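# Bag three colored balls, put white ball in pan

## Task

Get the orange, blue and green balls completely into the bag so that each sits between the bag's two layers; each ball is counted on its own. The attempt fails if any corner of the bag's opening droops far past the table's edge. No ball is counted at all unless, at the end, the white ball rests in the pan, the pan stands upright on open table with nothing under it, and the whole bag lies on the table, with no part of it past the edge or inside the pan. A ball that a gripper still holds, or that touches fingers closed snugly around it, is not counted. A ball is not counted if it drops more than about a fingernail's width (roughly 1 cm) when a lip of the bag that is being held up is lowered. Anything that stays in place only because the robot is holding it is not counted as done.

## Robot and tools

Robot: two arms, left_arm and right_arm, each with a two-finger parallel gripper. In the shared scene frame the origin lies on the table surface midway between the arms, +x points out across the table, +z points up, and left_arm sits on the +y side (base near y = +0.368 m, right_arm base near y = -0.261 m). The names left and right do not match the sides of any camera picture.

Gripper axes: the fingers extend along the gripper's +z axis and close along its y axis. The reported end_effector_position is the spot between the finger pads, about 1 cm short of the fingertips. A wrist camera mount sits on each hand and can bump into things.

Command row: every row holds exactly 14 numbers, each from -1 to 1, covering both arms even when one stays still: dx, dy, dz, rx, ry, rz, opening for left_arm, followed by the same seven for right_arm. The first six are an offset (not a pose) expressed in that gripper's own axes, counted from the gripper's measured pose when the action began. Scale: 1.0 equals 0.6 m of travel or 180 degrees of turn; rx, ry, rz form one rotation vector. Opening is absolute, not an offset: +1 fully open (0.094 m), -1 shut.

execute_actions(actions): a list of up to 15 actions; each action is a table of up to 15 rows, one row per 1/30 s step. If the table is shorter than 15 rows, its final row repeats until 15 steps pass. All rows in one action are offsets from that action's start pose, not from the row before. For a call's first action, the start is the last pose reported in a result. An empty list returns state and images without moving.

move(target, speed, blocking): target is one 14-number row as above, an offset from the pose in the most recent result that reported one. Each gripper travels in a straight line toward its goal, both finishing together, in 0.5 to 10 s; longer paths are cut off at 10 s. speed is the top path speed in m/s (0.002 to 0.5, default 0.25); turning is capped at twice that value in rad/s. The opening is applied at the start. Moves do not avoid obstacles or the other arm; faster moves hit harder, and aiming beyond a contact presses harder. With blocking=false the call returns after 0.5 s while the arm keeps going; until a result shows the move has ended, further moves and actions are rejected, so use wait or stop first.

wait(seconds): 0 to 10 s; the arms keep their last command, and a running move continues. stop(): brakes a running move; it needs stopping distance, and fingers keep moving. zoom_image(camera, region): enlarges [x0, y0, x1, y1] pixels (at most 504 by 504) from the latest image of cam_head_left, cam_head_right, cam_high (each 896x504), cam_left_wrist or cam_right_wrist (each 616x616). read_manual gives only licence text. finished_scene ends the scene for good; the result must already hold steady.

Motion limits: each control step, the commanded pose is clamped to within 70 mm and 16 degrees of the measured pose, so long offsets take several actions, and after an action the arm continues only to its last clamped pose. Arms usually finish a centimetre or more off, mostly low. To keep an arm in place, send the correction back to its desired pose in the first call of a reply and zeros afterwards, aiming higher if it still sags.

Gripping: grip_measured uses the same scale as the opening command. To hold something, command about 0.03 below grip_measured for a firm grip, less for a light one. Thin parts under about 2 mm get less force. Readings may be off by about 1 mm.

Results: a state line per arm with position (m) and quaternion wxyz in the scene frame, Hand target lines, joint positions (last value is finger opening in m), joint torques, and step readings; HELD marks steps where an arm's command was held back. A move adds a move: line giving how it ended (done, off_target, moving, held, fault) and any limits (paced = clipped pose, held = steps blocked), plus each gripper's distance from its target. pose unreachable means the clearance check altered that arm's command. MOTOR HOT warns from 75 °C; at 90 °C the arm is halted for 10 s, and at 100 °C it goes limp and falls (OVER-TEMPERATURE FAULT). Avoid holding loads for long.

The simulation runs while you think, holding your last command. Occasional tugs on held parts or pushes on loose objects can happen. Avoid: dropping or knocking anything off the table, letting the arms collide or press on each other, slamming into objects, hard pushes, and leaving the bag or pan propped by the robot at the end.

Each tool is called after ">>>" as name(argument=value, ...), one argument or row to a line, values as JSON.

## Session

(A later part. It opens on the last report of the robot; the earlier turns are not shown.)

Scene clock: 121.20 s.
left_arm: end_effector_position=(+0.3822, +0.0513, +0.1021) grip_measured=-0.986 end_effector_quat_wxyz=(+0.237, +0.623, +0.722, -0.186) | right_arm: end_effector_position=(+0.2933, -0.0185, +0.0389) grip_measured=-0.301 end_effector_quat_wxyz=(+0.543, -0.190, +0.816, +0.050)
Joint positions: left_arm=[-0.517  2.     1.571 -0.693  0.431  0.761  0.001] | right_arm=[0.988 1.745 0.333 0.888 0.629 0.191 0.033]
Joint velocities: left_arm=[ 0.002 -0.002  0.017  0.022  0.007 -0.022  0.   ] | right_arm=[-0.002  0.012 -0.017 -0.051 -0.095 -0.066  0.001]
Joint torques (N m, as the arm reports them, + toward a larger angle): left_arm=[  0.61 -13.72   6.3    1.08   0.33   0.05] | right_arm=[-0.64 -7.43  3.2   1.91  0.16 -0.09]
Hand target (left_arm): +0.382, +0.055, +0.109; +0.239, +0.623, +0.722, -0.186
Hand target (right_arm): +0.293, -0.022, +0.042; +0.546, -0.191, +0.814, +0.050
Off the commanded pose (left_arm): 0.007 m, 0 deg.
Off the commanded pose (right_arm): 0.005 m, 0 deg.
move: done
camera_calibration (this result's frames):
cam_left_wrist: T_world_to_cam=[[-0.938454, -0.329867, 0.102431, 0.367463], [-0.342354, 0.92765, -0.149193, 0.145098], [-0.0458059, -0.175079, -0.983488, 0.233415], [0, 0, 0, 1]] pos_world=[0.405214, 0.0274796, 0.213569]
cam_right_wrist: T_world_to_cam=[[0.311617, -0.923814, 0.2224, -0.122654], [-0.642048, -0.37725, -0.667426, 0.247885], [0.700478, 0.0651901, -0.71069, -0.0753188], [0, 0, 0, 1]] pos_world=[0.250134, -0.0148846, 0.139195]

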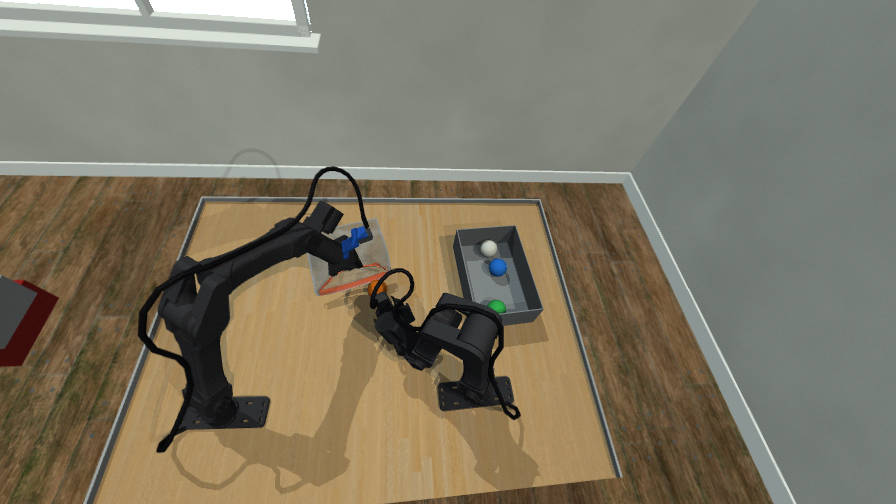

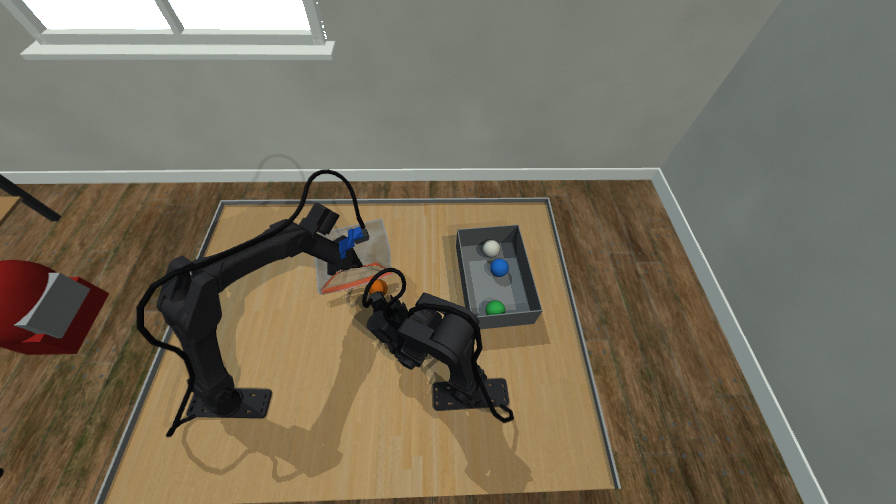

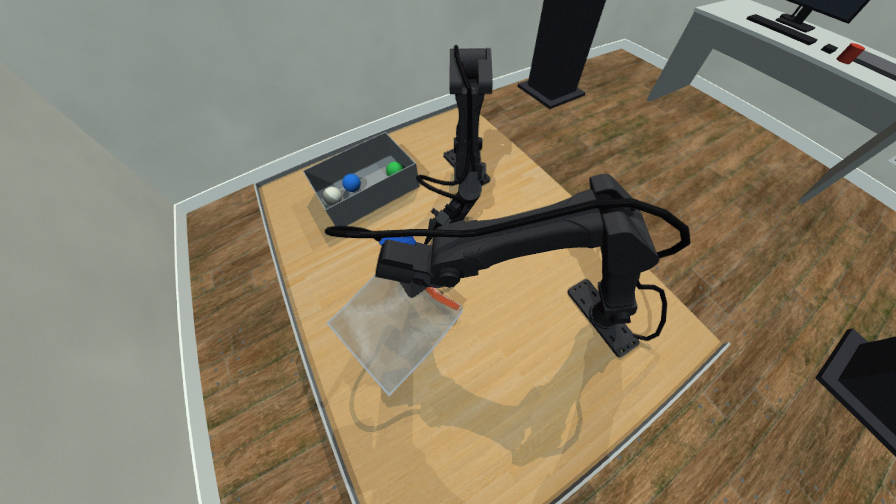

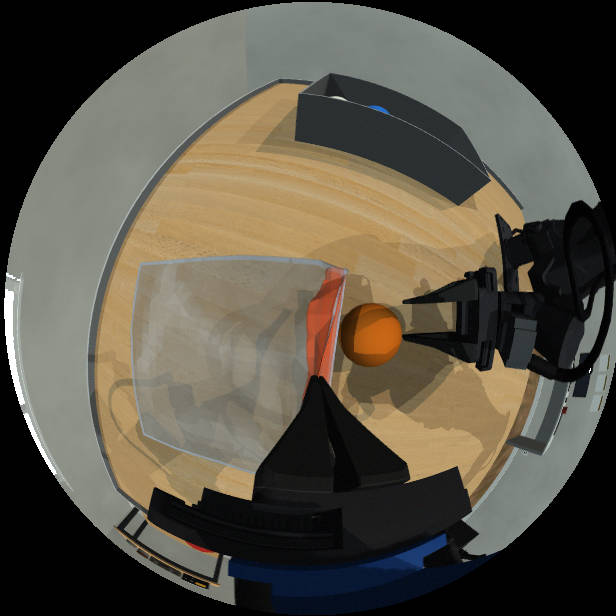

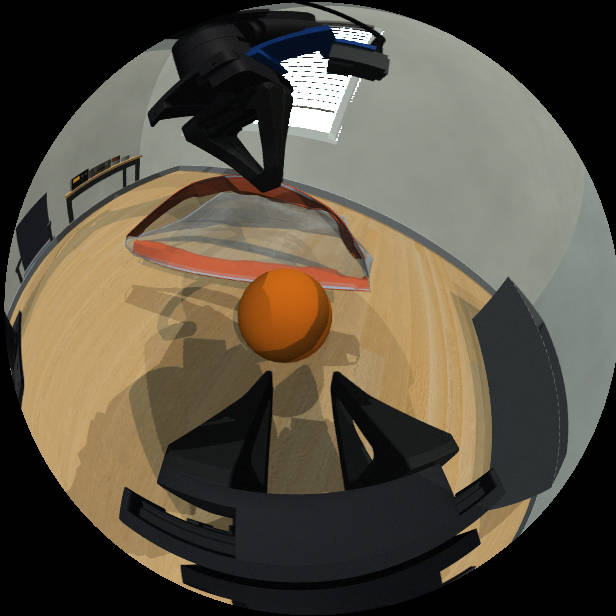

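>>> move(
  target=[0,0,-0.012,0,0,0,-1, -0.062,0.012,0.17,0,0,0,-0.3],
  speed=0.08,
)

Scene clock: 123.23 s.
left_arm: end_effector_position=(+0.3820, +0.0522, +0.1012) grip_measured=-0.986 end_effector_quat_wxyz=(+0.235, +0.623, +0.723, -0.184) | right_arm: end_effector_position=(+0.3887, +0.0282, +0.0401) grip_measured=-0.301 end_effector_quat_wxyz=(+0.555, -0.181, +0.809, +0.059)
Joint positions: left_arm=[-0.517  2.     1.571 -0.697  0.427  0.761  0.001] | right_arm=[0.81  2.007 0.699 0.872 0.474 0.095 0.033]
Joint velocities: left_arm=[-0.012  0.012  0.002 -0.125 -0.081  0.022 -0.001] | right_arm=[-0.012 -0.007 -0.017 -0.022 -0.051 -0.022 -0.   ]
Joint torques (N m, as the arm reports them, + toward a larger angle): left_arm=[  0.7  -13.6    6.39   1.1    0.34   0.08] | right_arm=[-0.59 -6.92  7.2   1.77  0.07 -0.08]
Hand target (left_arm): +0.381, +0.055, +0.108; +0.237, +0.623, +0.722, -0.186
Hand target (right_arm): +0.391, +0.027, +0.030; +0.544, -0.190, +0.816, +0.048
Off the commanded pose (left_arm): 0.007 m, 0 deg.
Off the commanded pose (right_arm): 0.010 m, 2 deg.
move: done
camera_calibration (this result's frames):
cam_left_wrist: T_world_to_cam=[[-0.937697, -0.332124, 0.102068, 0.367529], [-0.34426, 0.927824, -0.143621, 0.144191], [-0.0470014, -0.169811, -0.984355, 0.233015], [0, 0, 0, 1]] pos_world=[0.405222, 0.0278494, 0.212565]
cam_right_wrist: T_world_to_cam=[[0.304596, -0.930696, 0.20255, -0.105775], [-0.627216, -0.35603, -0.692707, 0.322196], [0.716814, 0.0839531, -0.692192, -0.151913], [0, 0, 0, 1]] pos_world=[0.343198, 0.029021, 0.139459]

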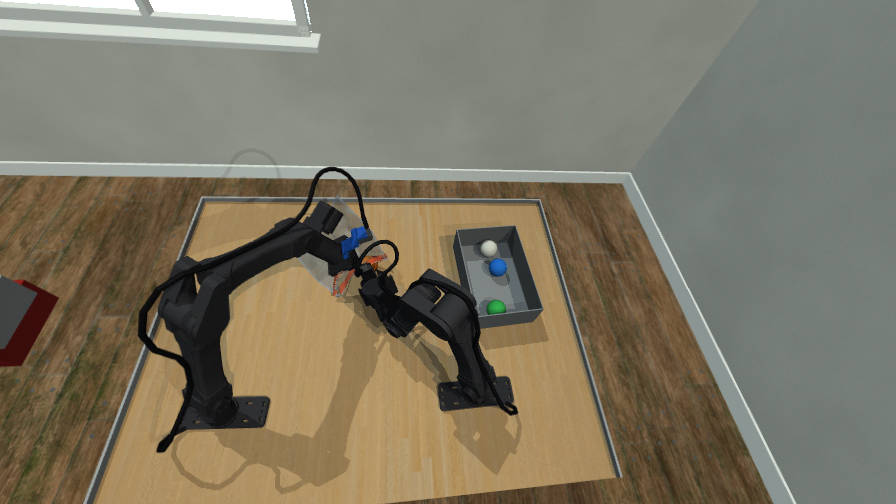

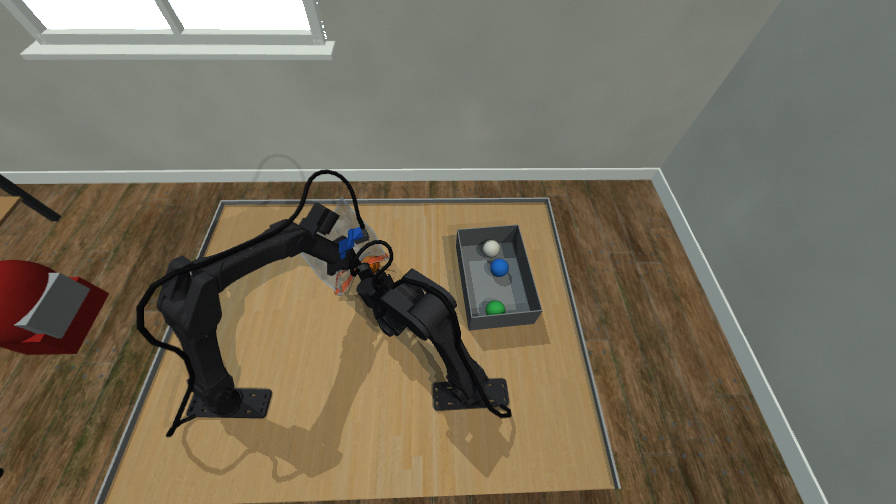

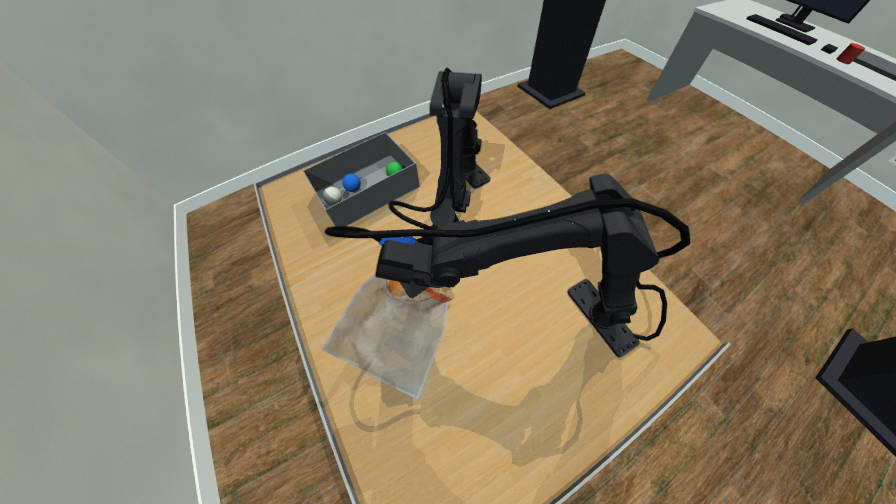

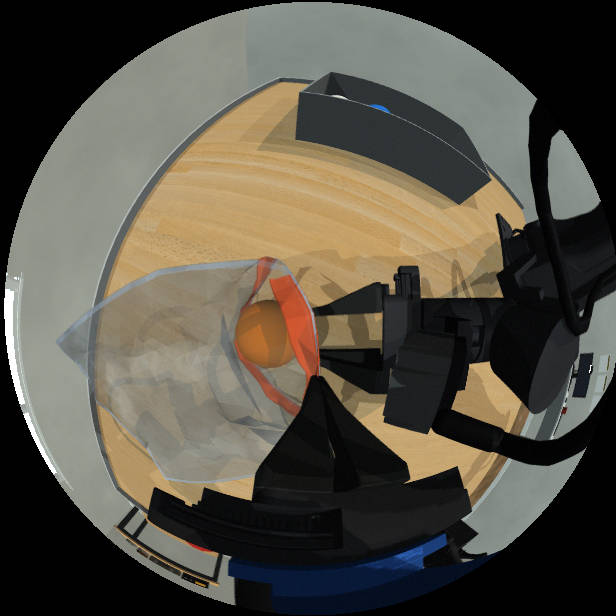

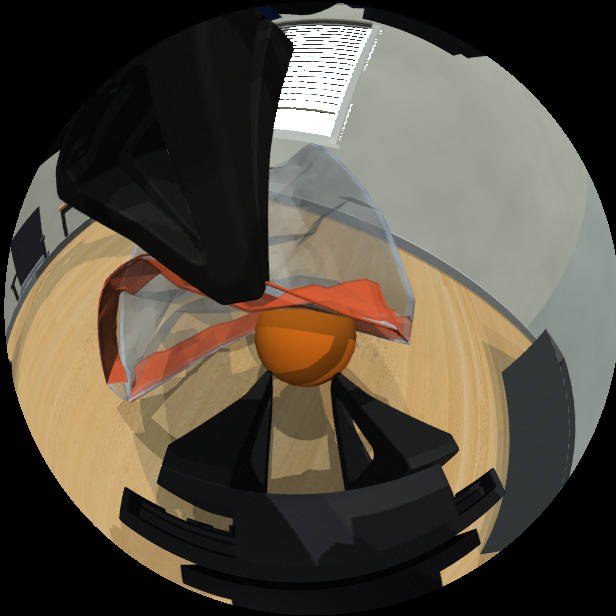

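>>> move(
  target=[0,0,-0.012,0,0,0,-1, 0.03,0,-0.09,0,0,0,0.5],
  speed=0.06,
)

Scene clock: 125.30 s.
left_arm: end_effector_position=(+0.3816, +0.0530, +0.1006) grip_measured=-0.986 end_effector_quat_wxyz=(+0.233, +0.623, +0.724, -0.183) | right_arm: end_effector_position=(+0.3387, +0.0089, +0.0380) grip_measured=+0.498 end_effector_quat_wxyz=(+0.550, -0.189, +0.812, +0.054)
Joint positions: left_arm=[-0.517  2.     1.571 -0.701  0.424  0.762  0.001] | right_arm=[0.897 1.894 0.511 0.91  0.548 0.13  0.07 ]
Joint velocities: left_arm=[ 0.002 -0.017 -0.007 -0.007 -0.037 -0.007 -0.001] | right_arm=[ 0.002 -0.007 -0.012 -0.007  0.022  0.066  0.   ]
Joint torques (N m, as the arm reports them, + toward a larger angle): left_arm=[  0.69 -13.64   6.27   1.07   0.32   0.06] | right_arm=[ 0.73 -9.1   3.5   1.97  0.22  0.12]
Hand target (left_arm): +0.381, +0.056, +0.107; +0.235, +0.623, +0.723, -0.184
Hand target (right_arm): +0.336, +0.008, +0.044; +0.555, -0.181, +0.810, +0.060
Off the commanded pose (left_arm): 0.007 m, 0 deg.
Off the commanded pose (right_arm): 0.007 m, 1 deg.
move: done
camera_calibration (this result's frames):
cam_left_wrist: T_world_to_cam=[[-0.937302, -0.333235, 0.102071, 0.367402], [-0.345123, 0.928248, -0.138731, 0.143001], [-0.0485175, -0.16526, -0.985056, 0.232936], [0, 0, 0, 1]] pos_world=[0.405021, 0.0281862, 0.211792]
cam_right_wrist: T_world_to_cam=[[0.313311, -0.924524, 0.217006, -0.111652], [-0.630495, -0.373392, -0.680481, 0.283299], [0.710149, 0.0763815, -0.699896, -0.113386], [0, 0, 0, 1]] pos_world=[0.294122, 0.0112168, 0.137651]

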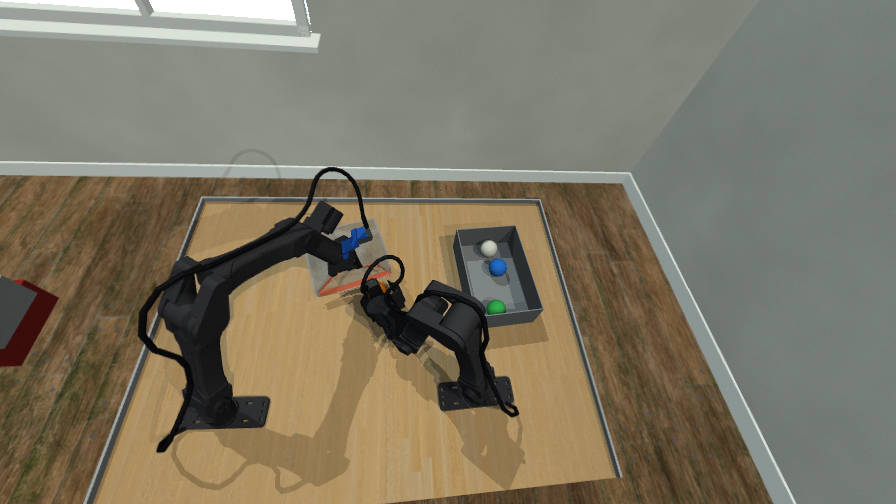

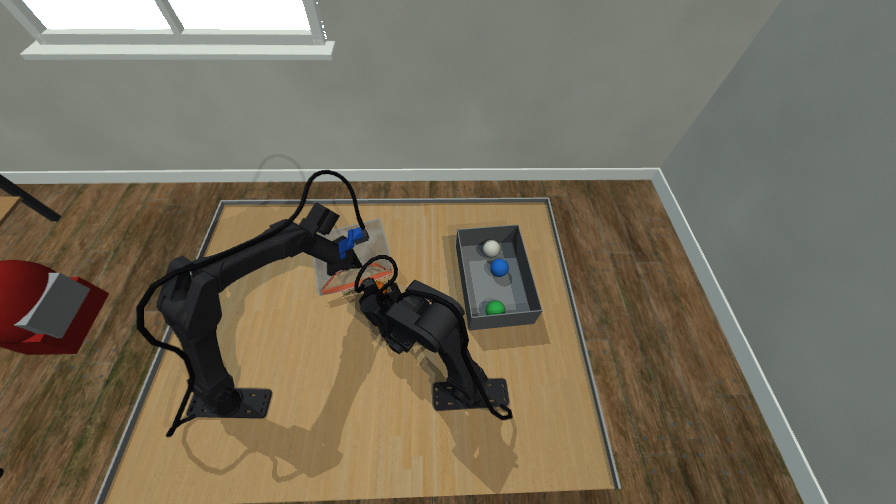

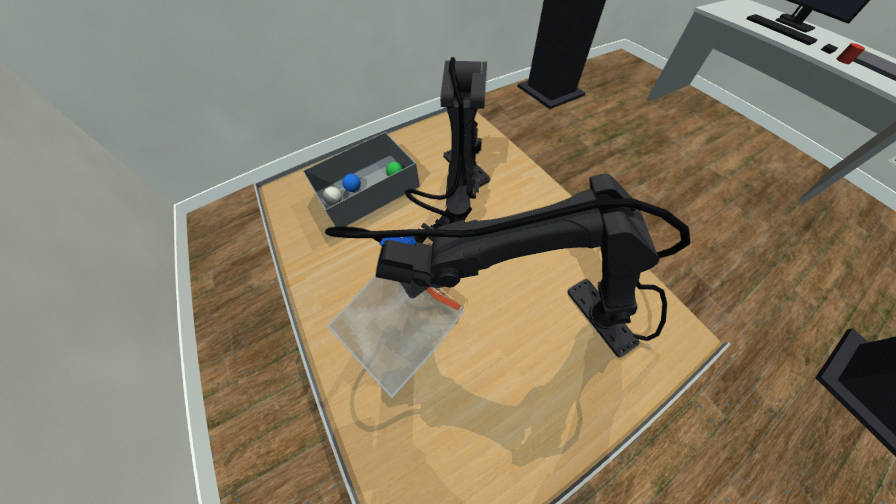

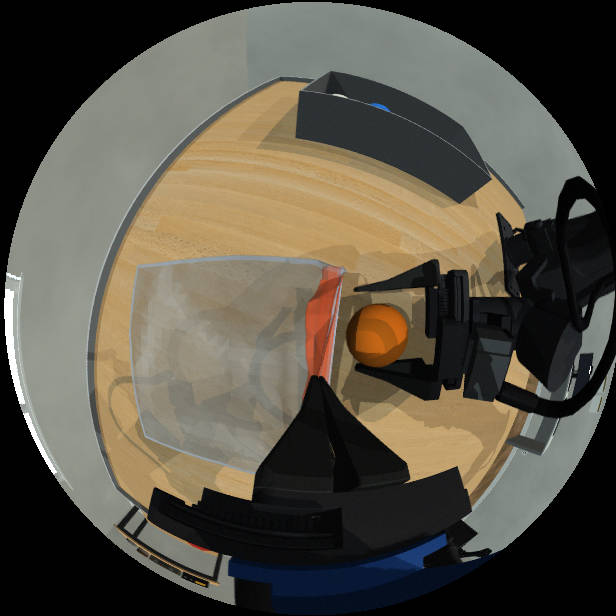

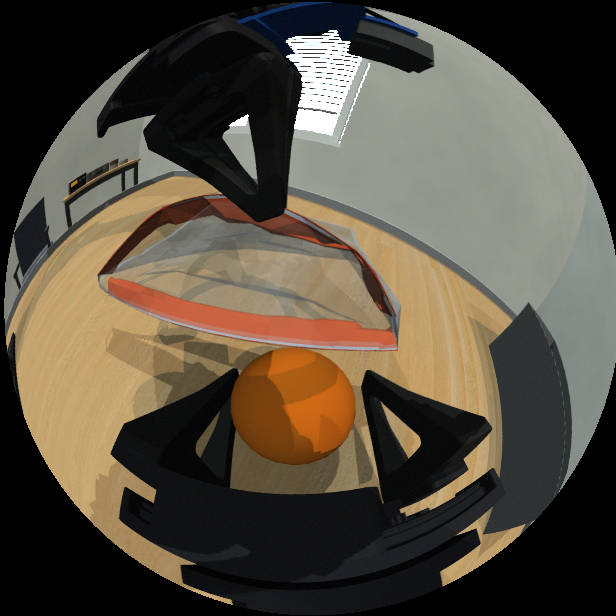

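>>> move(
  target=[0,0,-0.012,0,0,0,-1, 0,0.01,0.005,0,0,0,-0.115],
  speed=0.05,
)

>>> move(
  target=[0,0,-0.02,0,0,0,-1, -0.045,0.035,-0.02,0,0,0,-0.115],
  speed=0.06,
)

Scene clock: 126.43 s.
left_arm: end_effector_position=(+0.3810, +0.0537, +0.1003) grip_measured=-0.986 end_effector_quat_wxyz=(+0.231, +0.623, +0.725, -0.182) | right_arm: end_effector_position=(+0.3377, +0.0099, +0.0382) grip_measured=-0.081 end_effector_quat_wxyz=(+0.550, -0.189, +0.811, +0.055)
Joint positions: left_arm=[-0.517  2.     1.571 -0.705  0.422  0.763  0.001] | right_arm=[0.902 1.894 0.511 0.911 0.551 0.131 0.043]
Joint velocities: left_arm=[-0.017 -0.007 -0.012  0.022 -0.066 -0.007 -0.001] | right_arm=[ 0.007 -0.017 -0.007  0.037 -0.007 -0.007 -0.001]
Joint torques (N m, as the arm reports them, + toward a larger angle): left_arm=[  0.64 -13.62   6.37   1.09   0.31   0.06] | right_arm=[ 0.74 -5.66  6.96  1.91  0.24  0.05]
Hand target (left_arm): +0.381, +0.057, +0.107; +0.233, +0.623, +0.724, -0.183
Hand target (right_arm): +0.339, +0.015, +0.036; +0.550, -0.189, +0.812, +0.054
Off the commanded pose (left_arm): 0.007 m, 0 deg.
Off the commanded pose (right_arm): 0.006 m, 0 deg.
move: done
camera_calibration (this result's frames):
cam_left_wrist: T_world_to_cam=[[-0.937084, -0.333588, 0.102915, 0.366971], [-0.345423, 0.928691, -0.134967, 0.141863], [-0.0505527, -0.162024, -0.985491, 0.233325], [0, 0, 0, 1]] pos_world=[0.404681, 0.0284743, 0.21132]
cam_right_wrist: T_world_to_cam=[[0.314291, -0.924301, 0.21654, -0.110775], [-0.629416, -0.373642, -0.681342, 0.282856], [0.710674, 0.0778459, -0.699202, -0.11283], [0, 0, 0, 1]] pos_world=[0.293035, 0.0120808, 0.137818]

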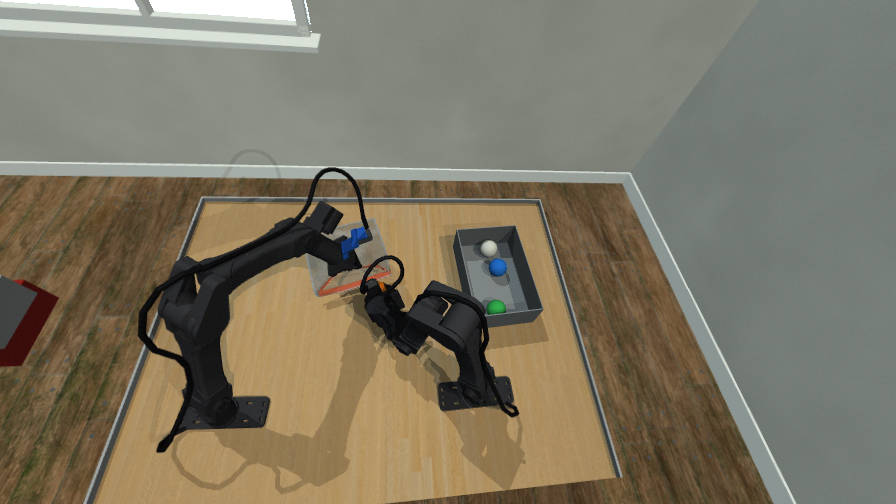

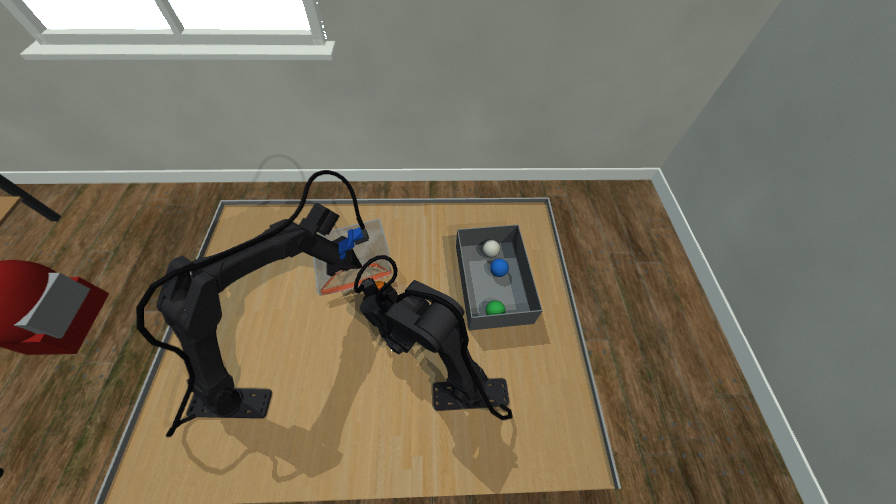

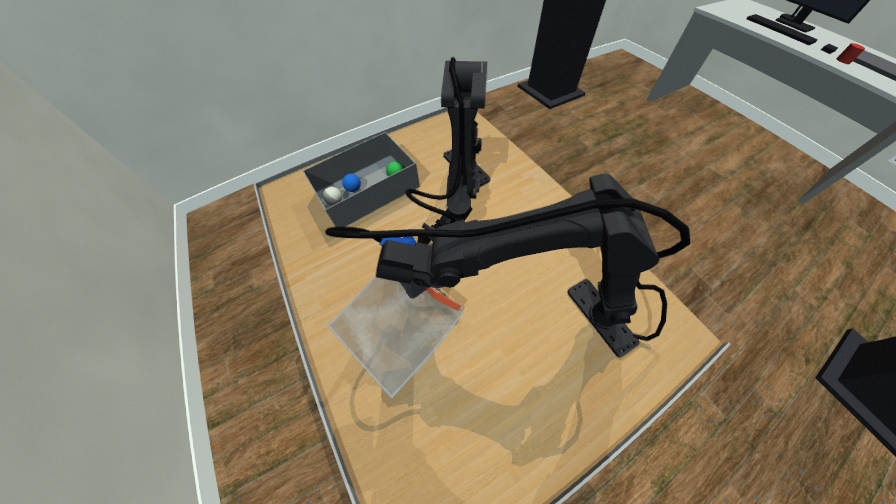

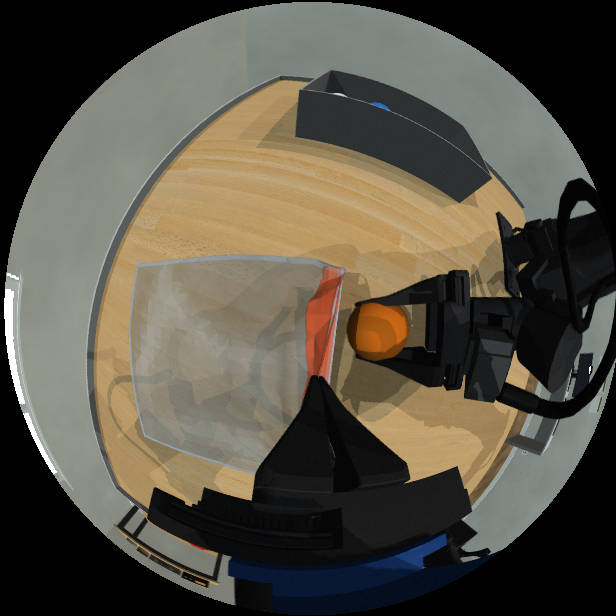

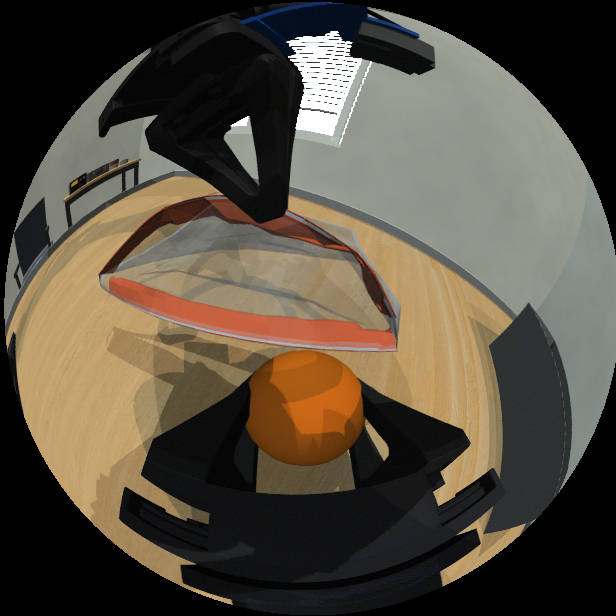

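Scene clock: 127.60 s.
left_arm: end_effector_position=(+0.3779, +0.0560, +0.0984) grip_measured=-0.986 end_effector_quat_wxyz=(+0.223, +0.625, +0.726, -0.182) | right_arm: end_effector_position=(+0.3267, +0.0285, +0.0552) grip_measured=-0.081 end_effector_quat_wxyz=(+0.545, -0.197, +0.813, +0.050)
Joint positions: left_arm=[-0.517  2.     1.571 -0.724  0.421  0.769  0.001] | right_arm=[0.97  1.821 0.571 0.742 0.607 0.161 0.043]
Joint velocities: left_arm=[ 0.027 -0.012 -0.027 -0.066 -0.007 -0.051  0.001] | right_arm=[ 0.002 -0.012 -0.032 -0.022  0.051 -0.037  0.   ]
Joint torques (N m, as the arm reports them, + toward a larger angle): left_arm=[  1.   -14.36   6.58   1.04   0.33   0.06] | right_arm=[ 0.67 -8.99  7.38  1.7   0.27  0.12]
Hand target (left_arm): +0.380, +0.060, +0.110; +0.231, +0.623, +0.725, -0.182
Hand target (right_arm): +0.327, +0.033, +0.065; +0.550, -0.189, +0.811, +0.056
Off the commanded pose (left_arm): 0.013 m, 1 deg.
Off the commanded pose (right_arm): 0.011 m, 1 deg.
move: off_target (left_arm, right_arm)
camera_calibration (this result's frames):
cam_left_wrist: T_world_to_cam=[[-0.937181, -0.330976, 0.11021, 0.364123], [-0.343113, 0.931604, -0.119951, 0.135858], [-0.0629709, -0.150231, -0.986644, 0.235807], [0, 0, 0, 1]] pos_world=[0.402712, 0.0293758, 0.208824]
cam_right_wrist: T_world_to_cam=[[0.322837, -0.91775, 0.231326, -0.0975938], [-0.631598, -0.390935, -0.669518, 0.295049], [0.704883, 0.0700403, -0.705857, -0.0920993], [0, 0, 0, 1]] pos_world=[0.282778, 0.0322288, 0.155107]

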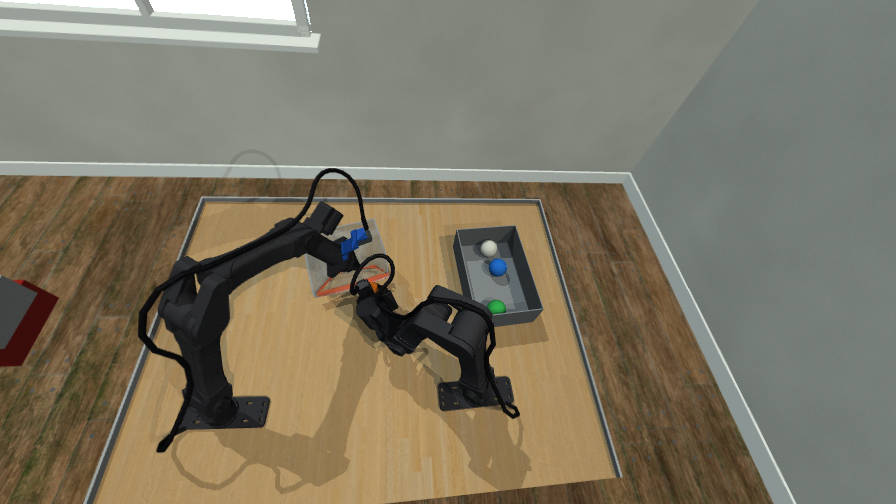

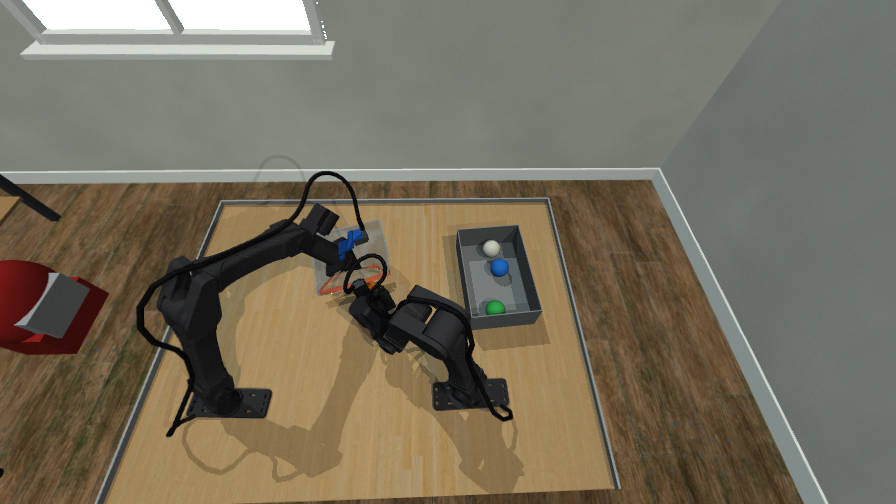

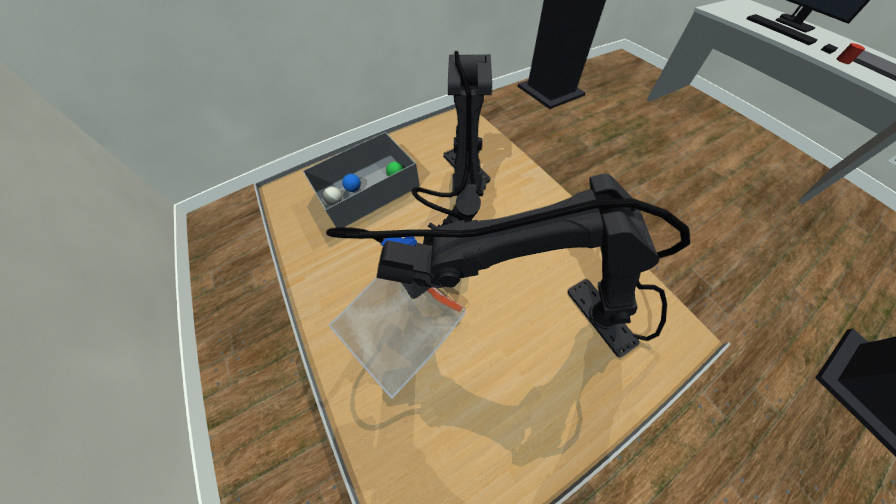

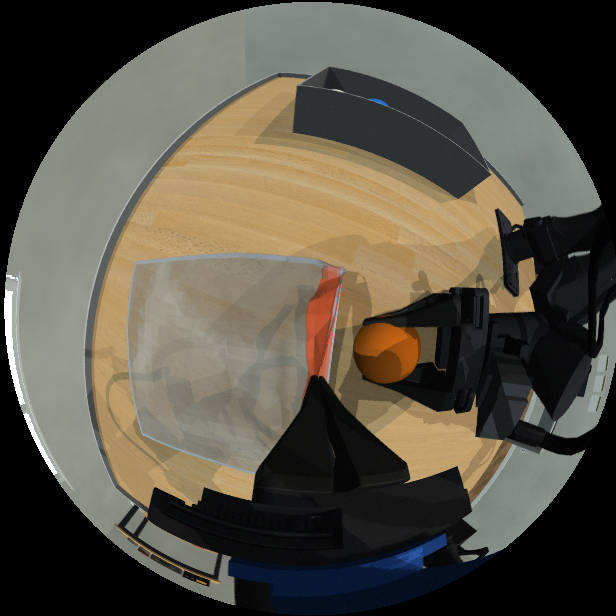

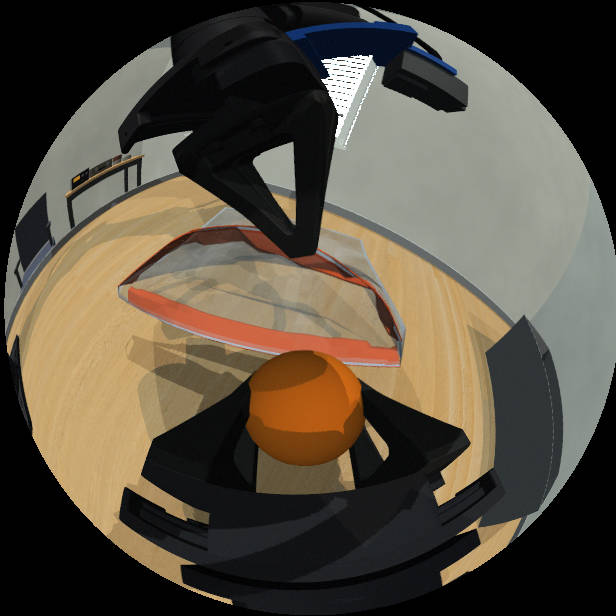

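>>> move(
  target=[-0.035,0,-0.025,0,0,0,-1, -0.02,0,0,0,0,0,-0.115],
  speed=0.05,
)

>>> move(
  target=[-0.01,0,-0.008,0,0,0,-1, -0.058,-0.047,0.113,0,0,0,-0.115],
  speed=0.05,
)

Scene clock: 128.90 s.
left_arm: end_effector_position=(+0.3787, +0.0509, +0.1175) grip_measured=-0.986 end_effector_quat_wxyz=(+0.223, +0.624, +0.727, -0.180) | right_arm: end_effector_position=(+0.3265, +0.0289, +0.0524) grip_measured=-0.081 end_effector_quat_wxyz=(+0.538, -0.203, +0.817, +0.045)
Joint positions: left_arm=[-0.528  2.     1.648 -0.796  0.411  0.754  0.001] | right_arm=[0.97  1.821 0.582 0.709 0.604 0.161 0.043]
Joint velocities: left_arm=[-0.012  0.002 -0.007 -0.022 -0.007 -0.007 -0.001] | right_arm=[ 0.007 -0.002  0.027 -0.051 -0.037  0.007  0.   ]
Joint torques (N m, as the arm reports them, + toward a larger angle): left_arm=[ -0.67 -11.75   7.97   1.05   0.31  -0.05] | right_arm=[-0.38 -9.86  7.46  1.7   0.18 -0.03]
Hand target (left_arm): +0.378, +0.046, +0.122; +0.223, +0.625, +0.726, -0.182
Hand target (right_arm): +0.331, +0.032, +0.066; +0.546, -0.197, +0.813, +0.050
Off the commanded pose (left_arm): 0.006 m, 0 deg.
Off the commanded pose (right_arm): 0.015 m, 1 deg.
move: off_target (right_arm)
camera_calibration (this result's frames):
cam_left_wrist: T_world_to_cam=[[-0.935742, -0.335775, 0.107896, 0.361119], [-0.347355, 0.930398, -0.117061, 0.144503], [-0.0610802, -0.147017, -0.987246, 0.253164], [0, 0, 0, 1]] pos_world=[0.403572, 0.0240291, 0.227887]
cam_right_wrist: T_world_to_cam=[[0.32794, -0.912875, 0.243136, -0.0989501], [-0.639453, -0.403946, -0.654161, 0.29532], [0.695381, 0.0590512, -0.716211, -0.0899858], [0, 0, 0, 1]] pos_world=[0.283867, 0.0342781, 0.152796]

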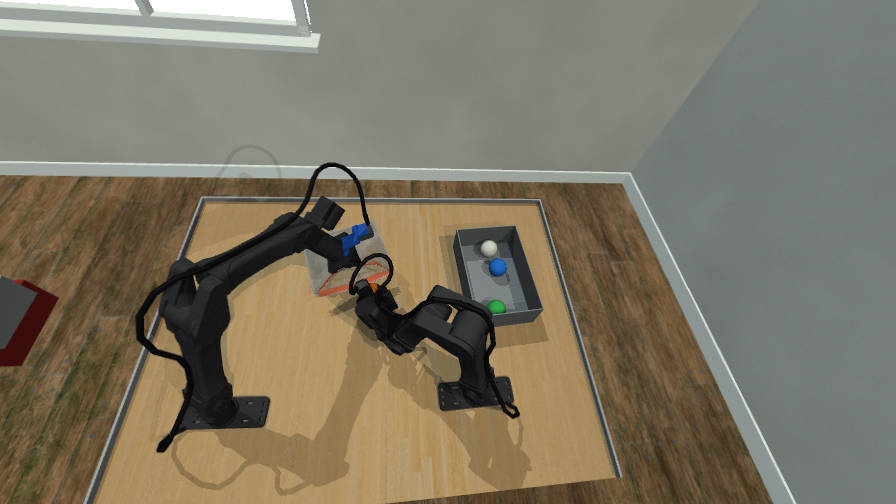

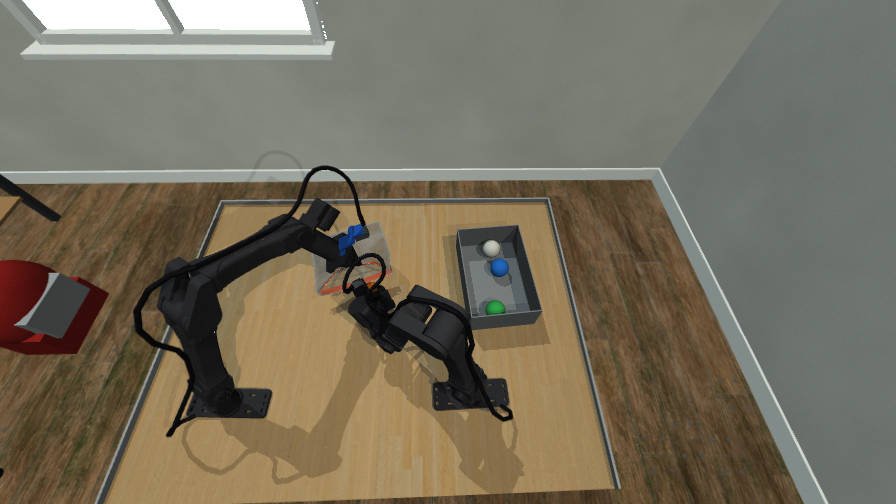

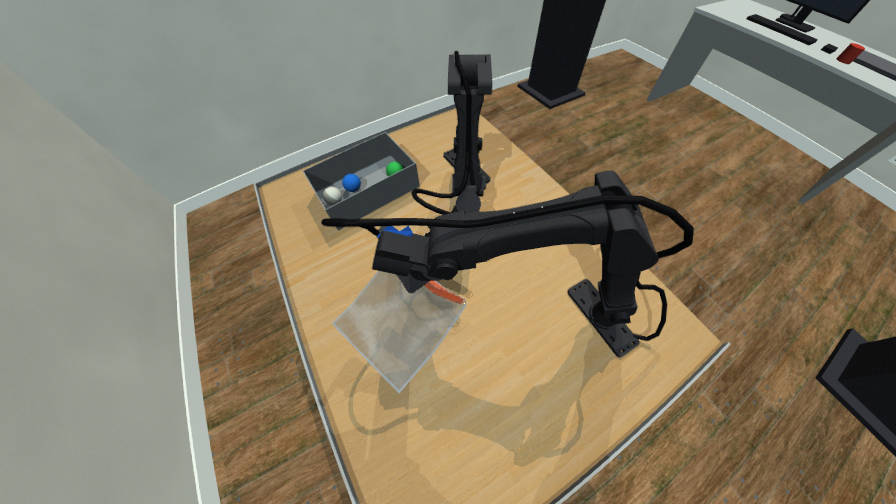

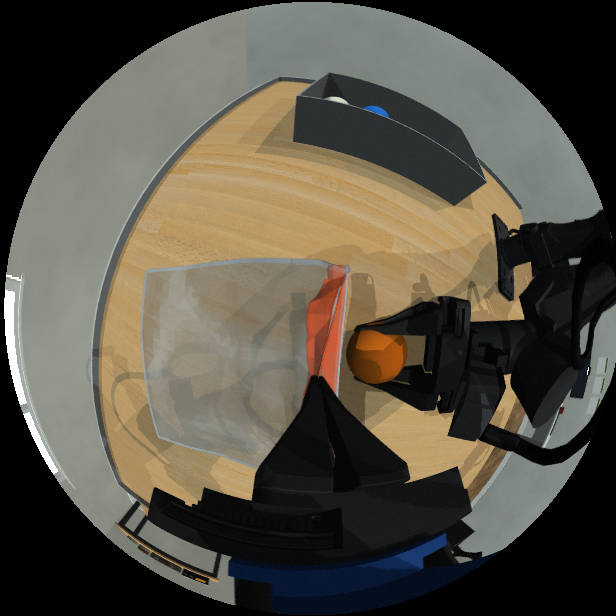

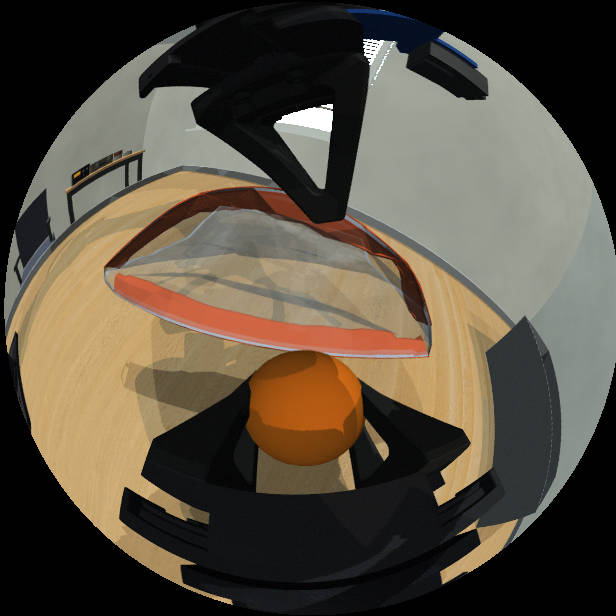

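Scene clock: 130.83 s.
left_arm: end_effector_position=(+0.3867, +0.0597, +0.1148) grip_measured=-0.986 end_effector_quat_wxyz=(+0.222, +0.616, +0.739, -0.158) | right_arm: end_effector_position=(+0.3977, +0.0343, +0.0591) grip_measured=-0.081 end_effector_quat_wxyz=(+0.537, -0.209, +0.816, +0.049)
Joint positions: left_arm=[-0.519  2.     1.648 -0.796  0.365  0.747  0.001] | right_arm=[0.79  1.93  0.775 0.677 0.432 0.053 0.043]
Joint velocities: left_arm=[ 0.007 -0.007 -0.007  0.051 -0.051  0.037 -0.002] | right_arm=[-0.002  0.022  0.022 -0.081  0.022 -0.007  0.   ]
Joint torques (N m, as the arm reports them, + toward a larger angle): left_arm=[ -1.21 -12.39   8.     0.94   0.73   0.05] | right_arm=[-1.35 -7.36  9.31  1.9   0.15 -0.04]
Hand target (left_arm): +0.379, +0.049, +0.125; +0.223, +0.623, +0.728, -0.180
Hand target (right_arm): +0.407, +0.033, +0.060; +0.539, -0.204, +0.816, +0.043
Off the commanded pose (left_arm): 0.017 m, 3 deg.
Off the commanded pose (right_arm): 0.010 m, 1 deg.
move: off_target (left_arm)
camera_calibration (this result's frames):
cam_left_wrist: T_world_to_cam=[[-0.925552, -0.370417, 0.0783932, 0.373332], [-0.376723, 0.921662, -0.0928386, 0.147911], [-0.0378631, -0.115459, -0.99259, 0.242008], [0, 0, 0, 1]] pos_world=[0.410423, 0.0299065, 0.22468]
cam_right_wrist: T_world_to_cam=[[0.342551, -0.907623, 0.24265, -0.124938], [-0.633791, -0.4139, -0.653449, 0.345441], [0.693518, 0.0700502, -0.717025, -0.134537], [0, 0, 0, 1]] pos_world=[0.355039, 0.0390055, 0.159578]

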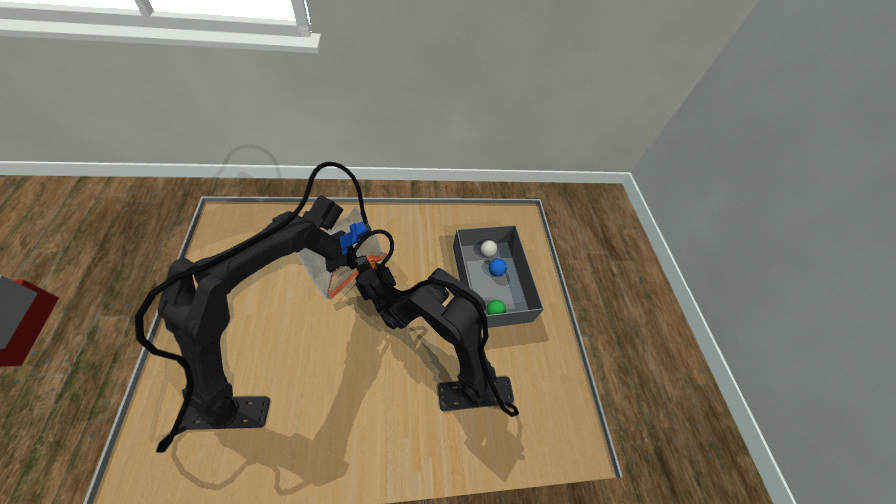

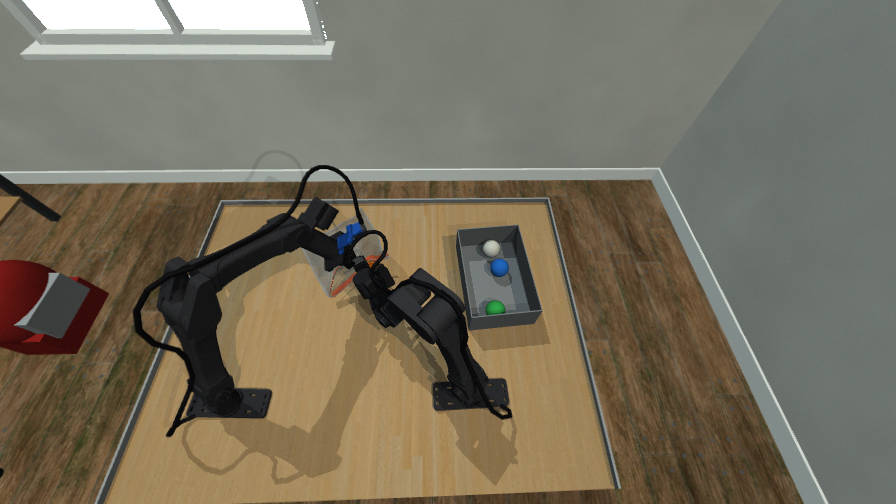

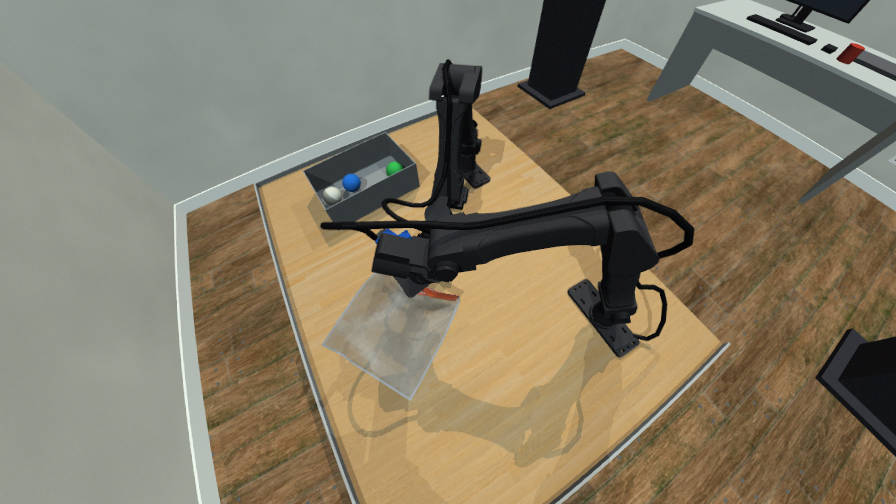

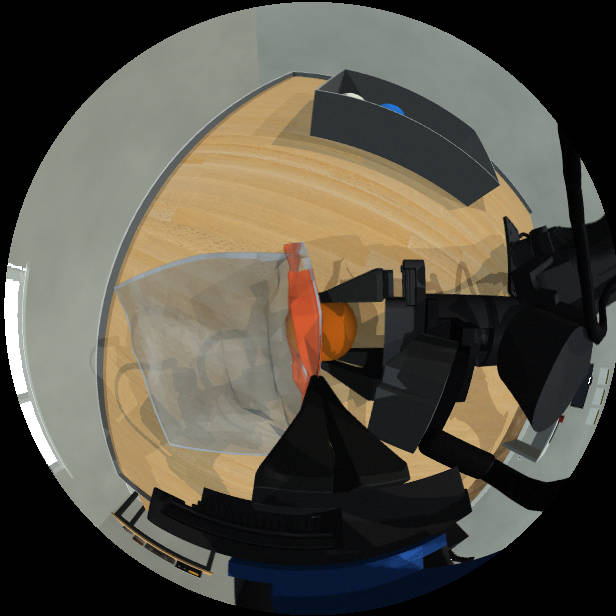

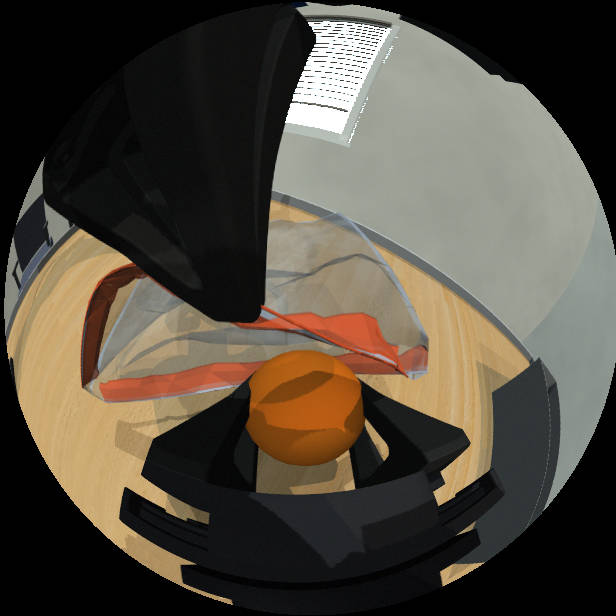

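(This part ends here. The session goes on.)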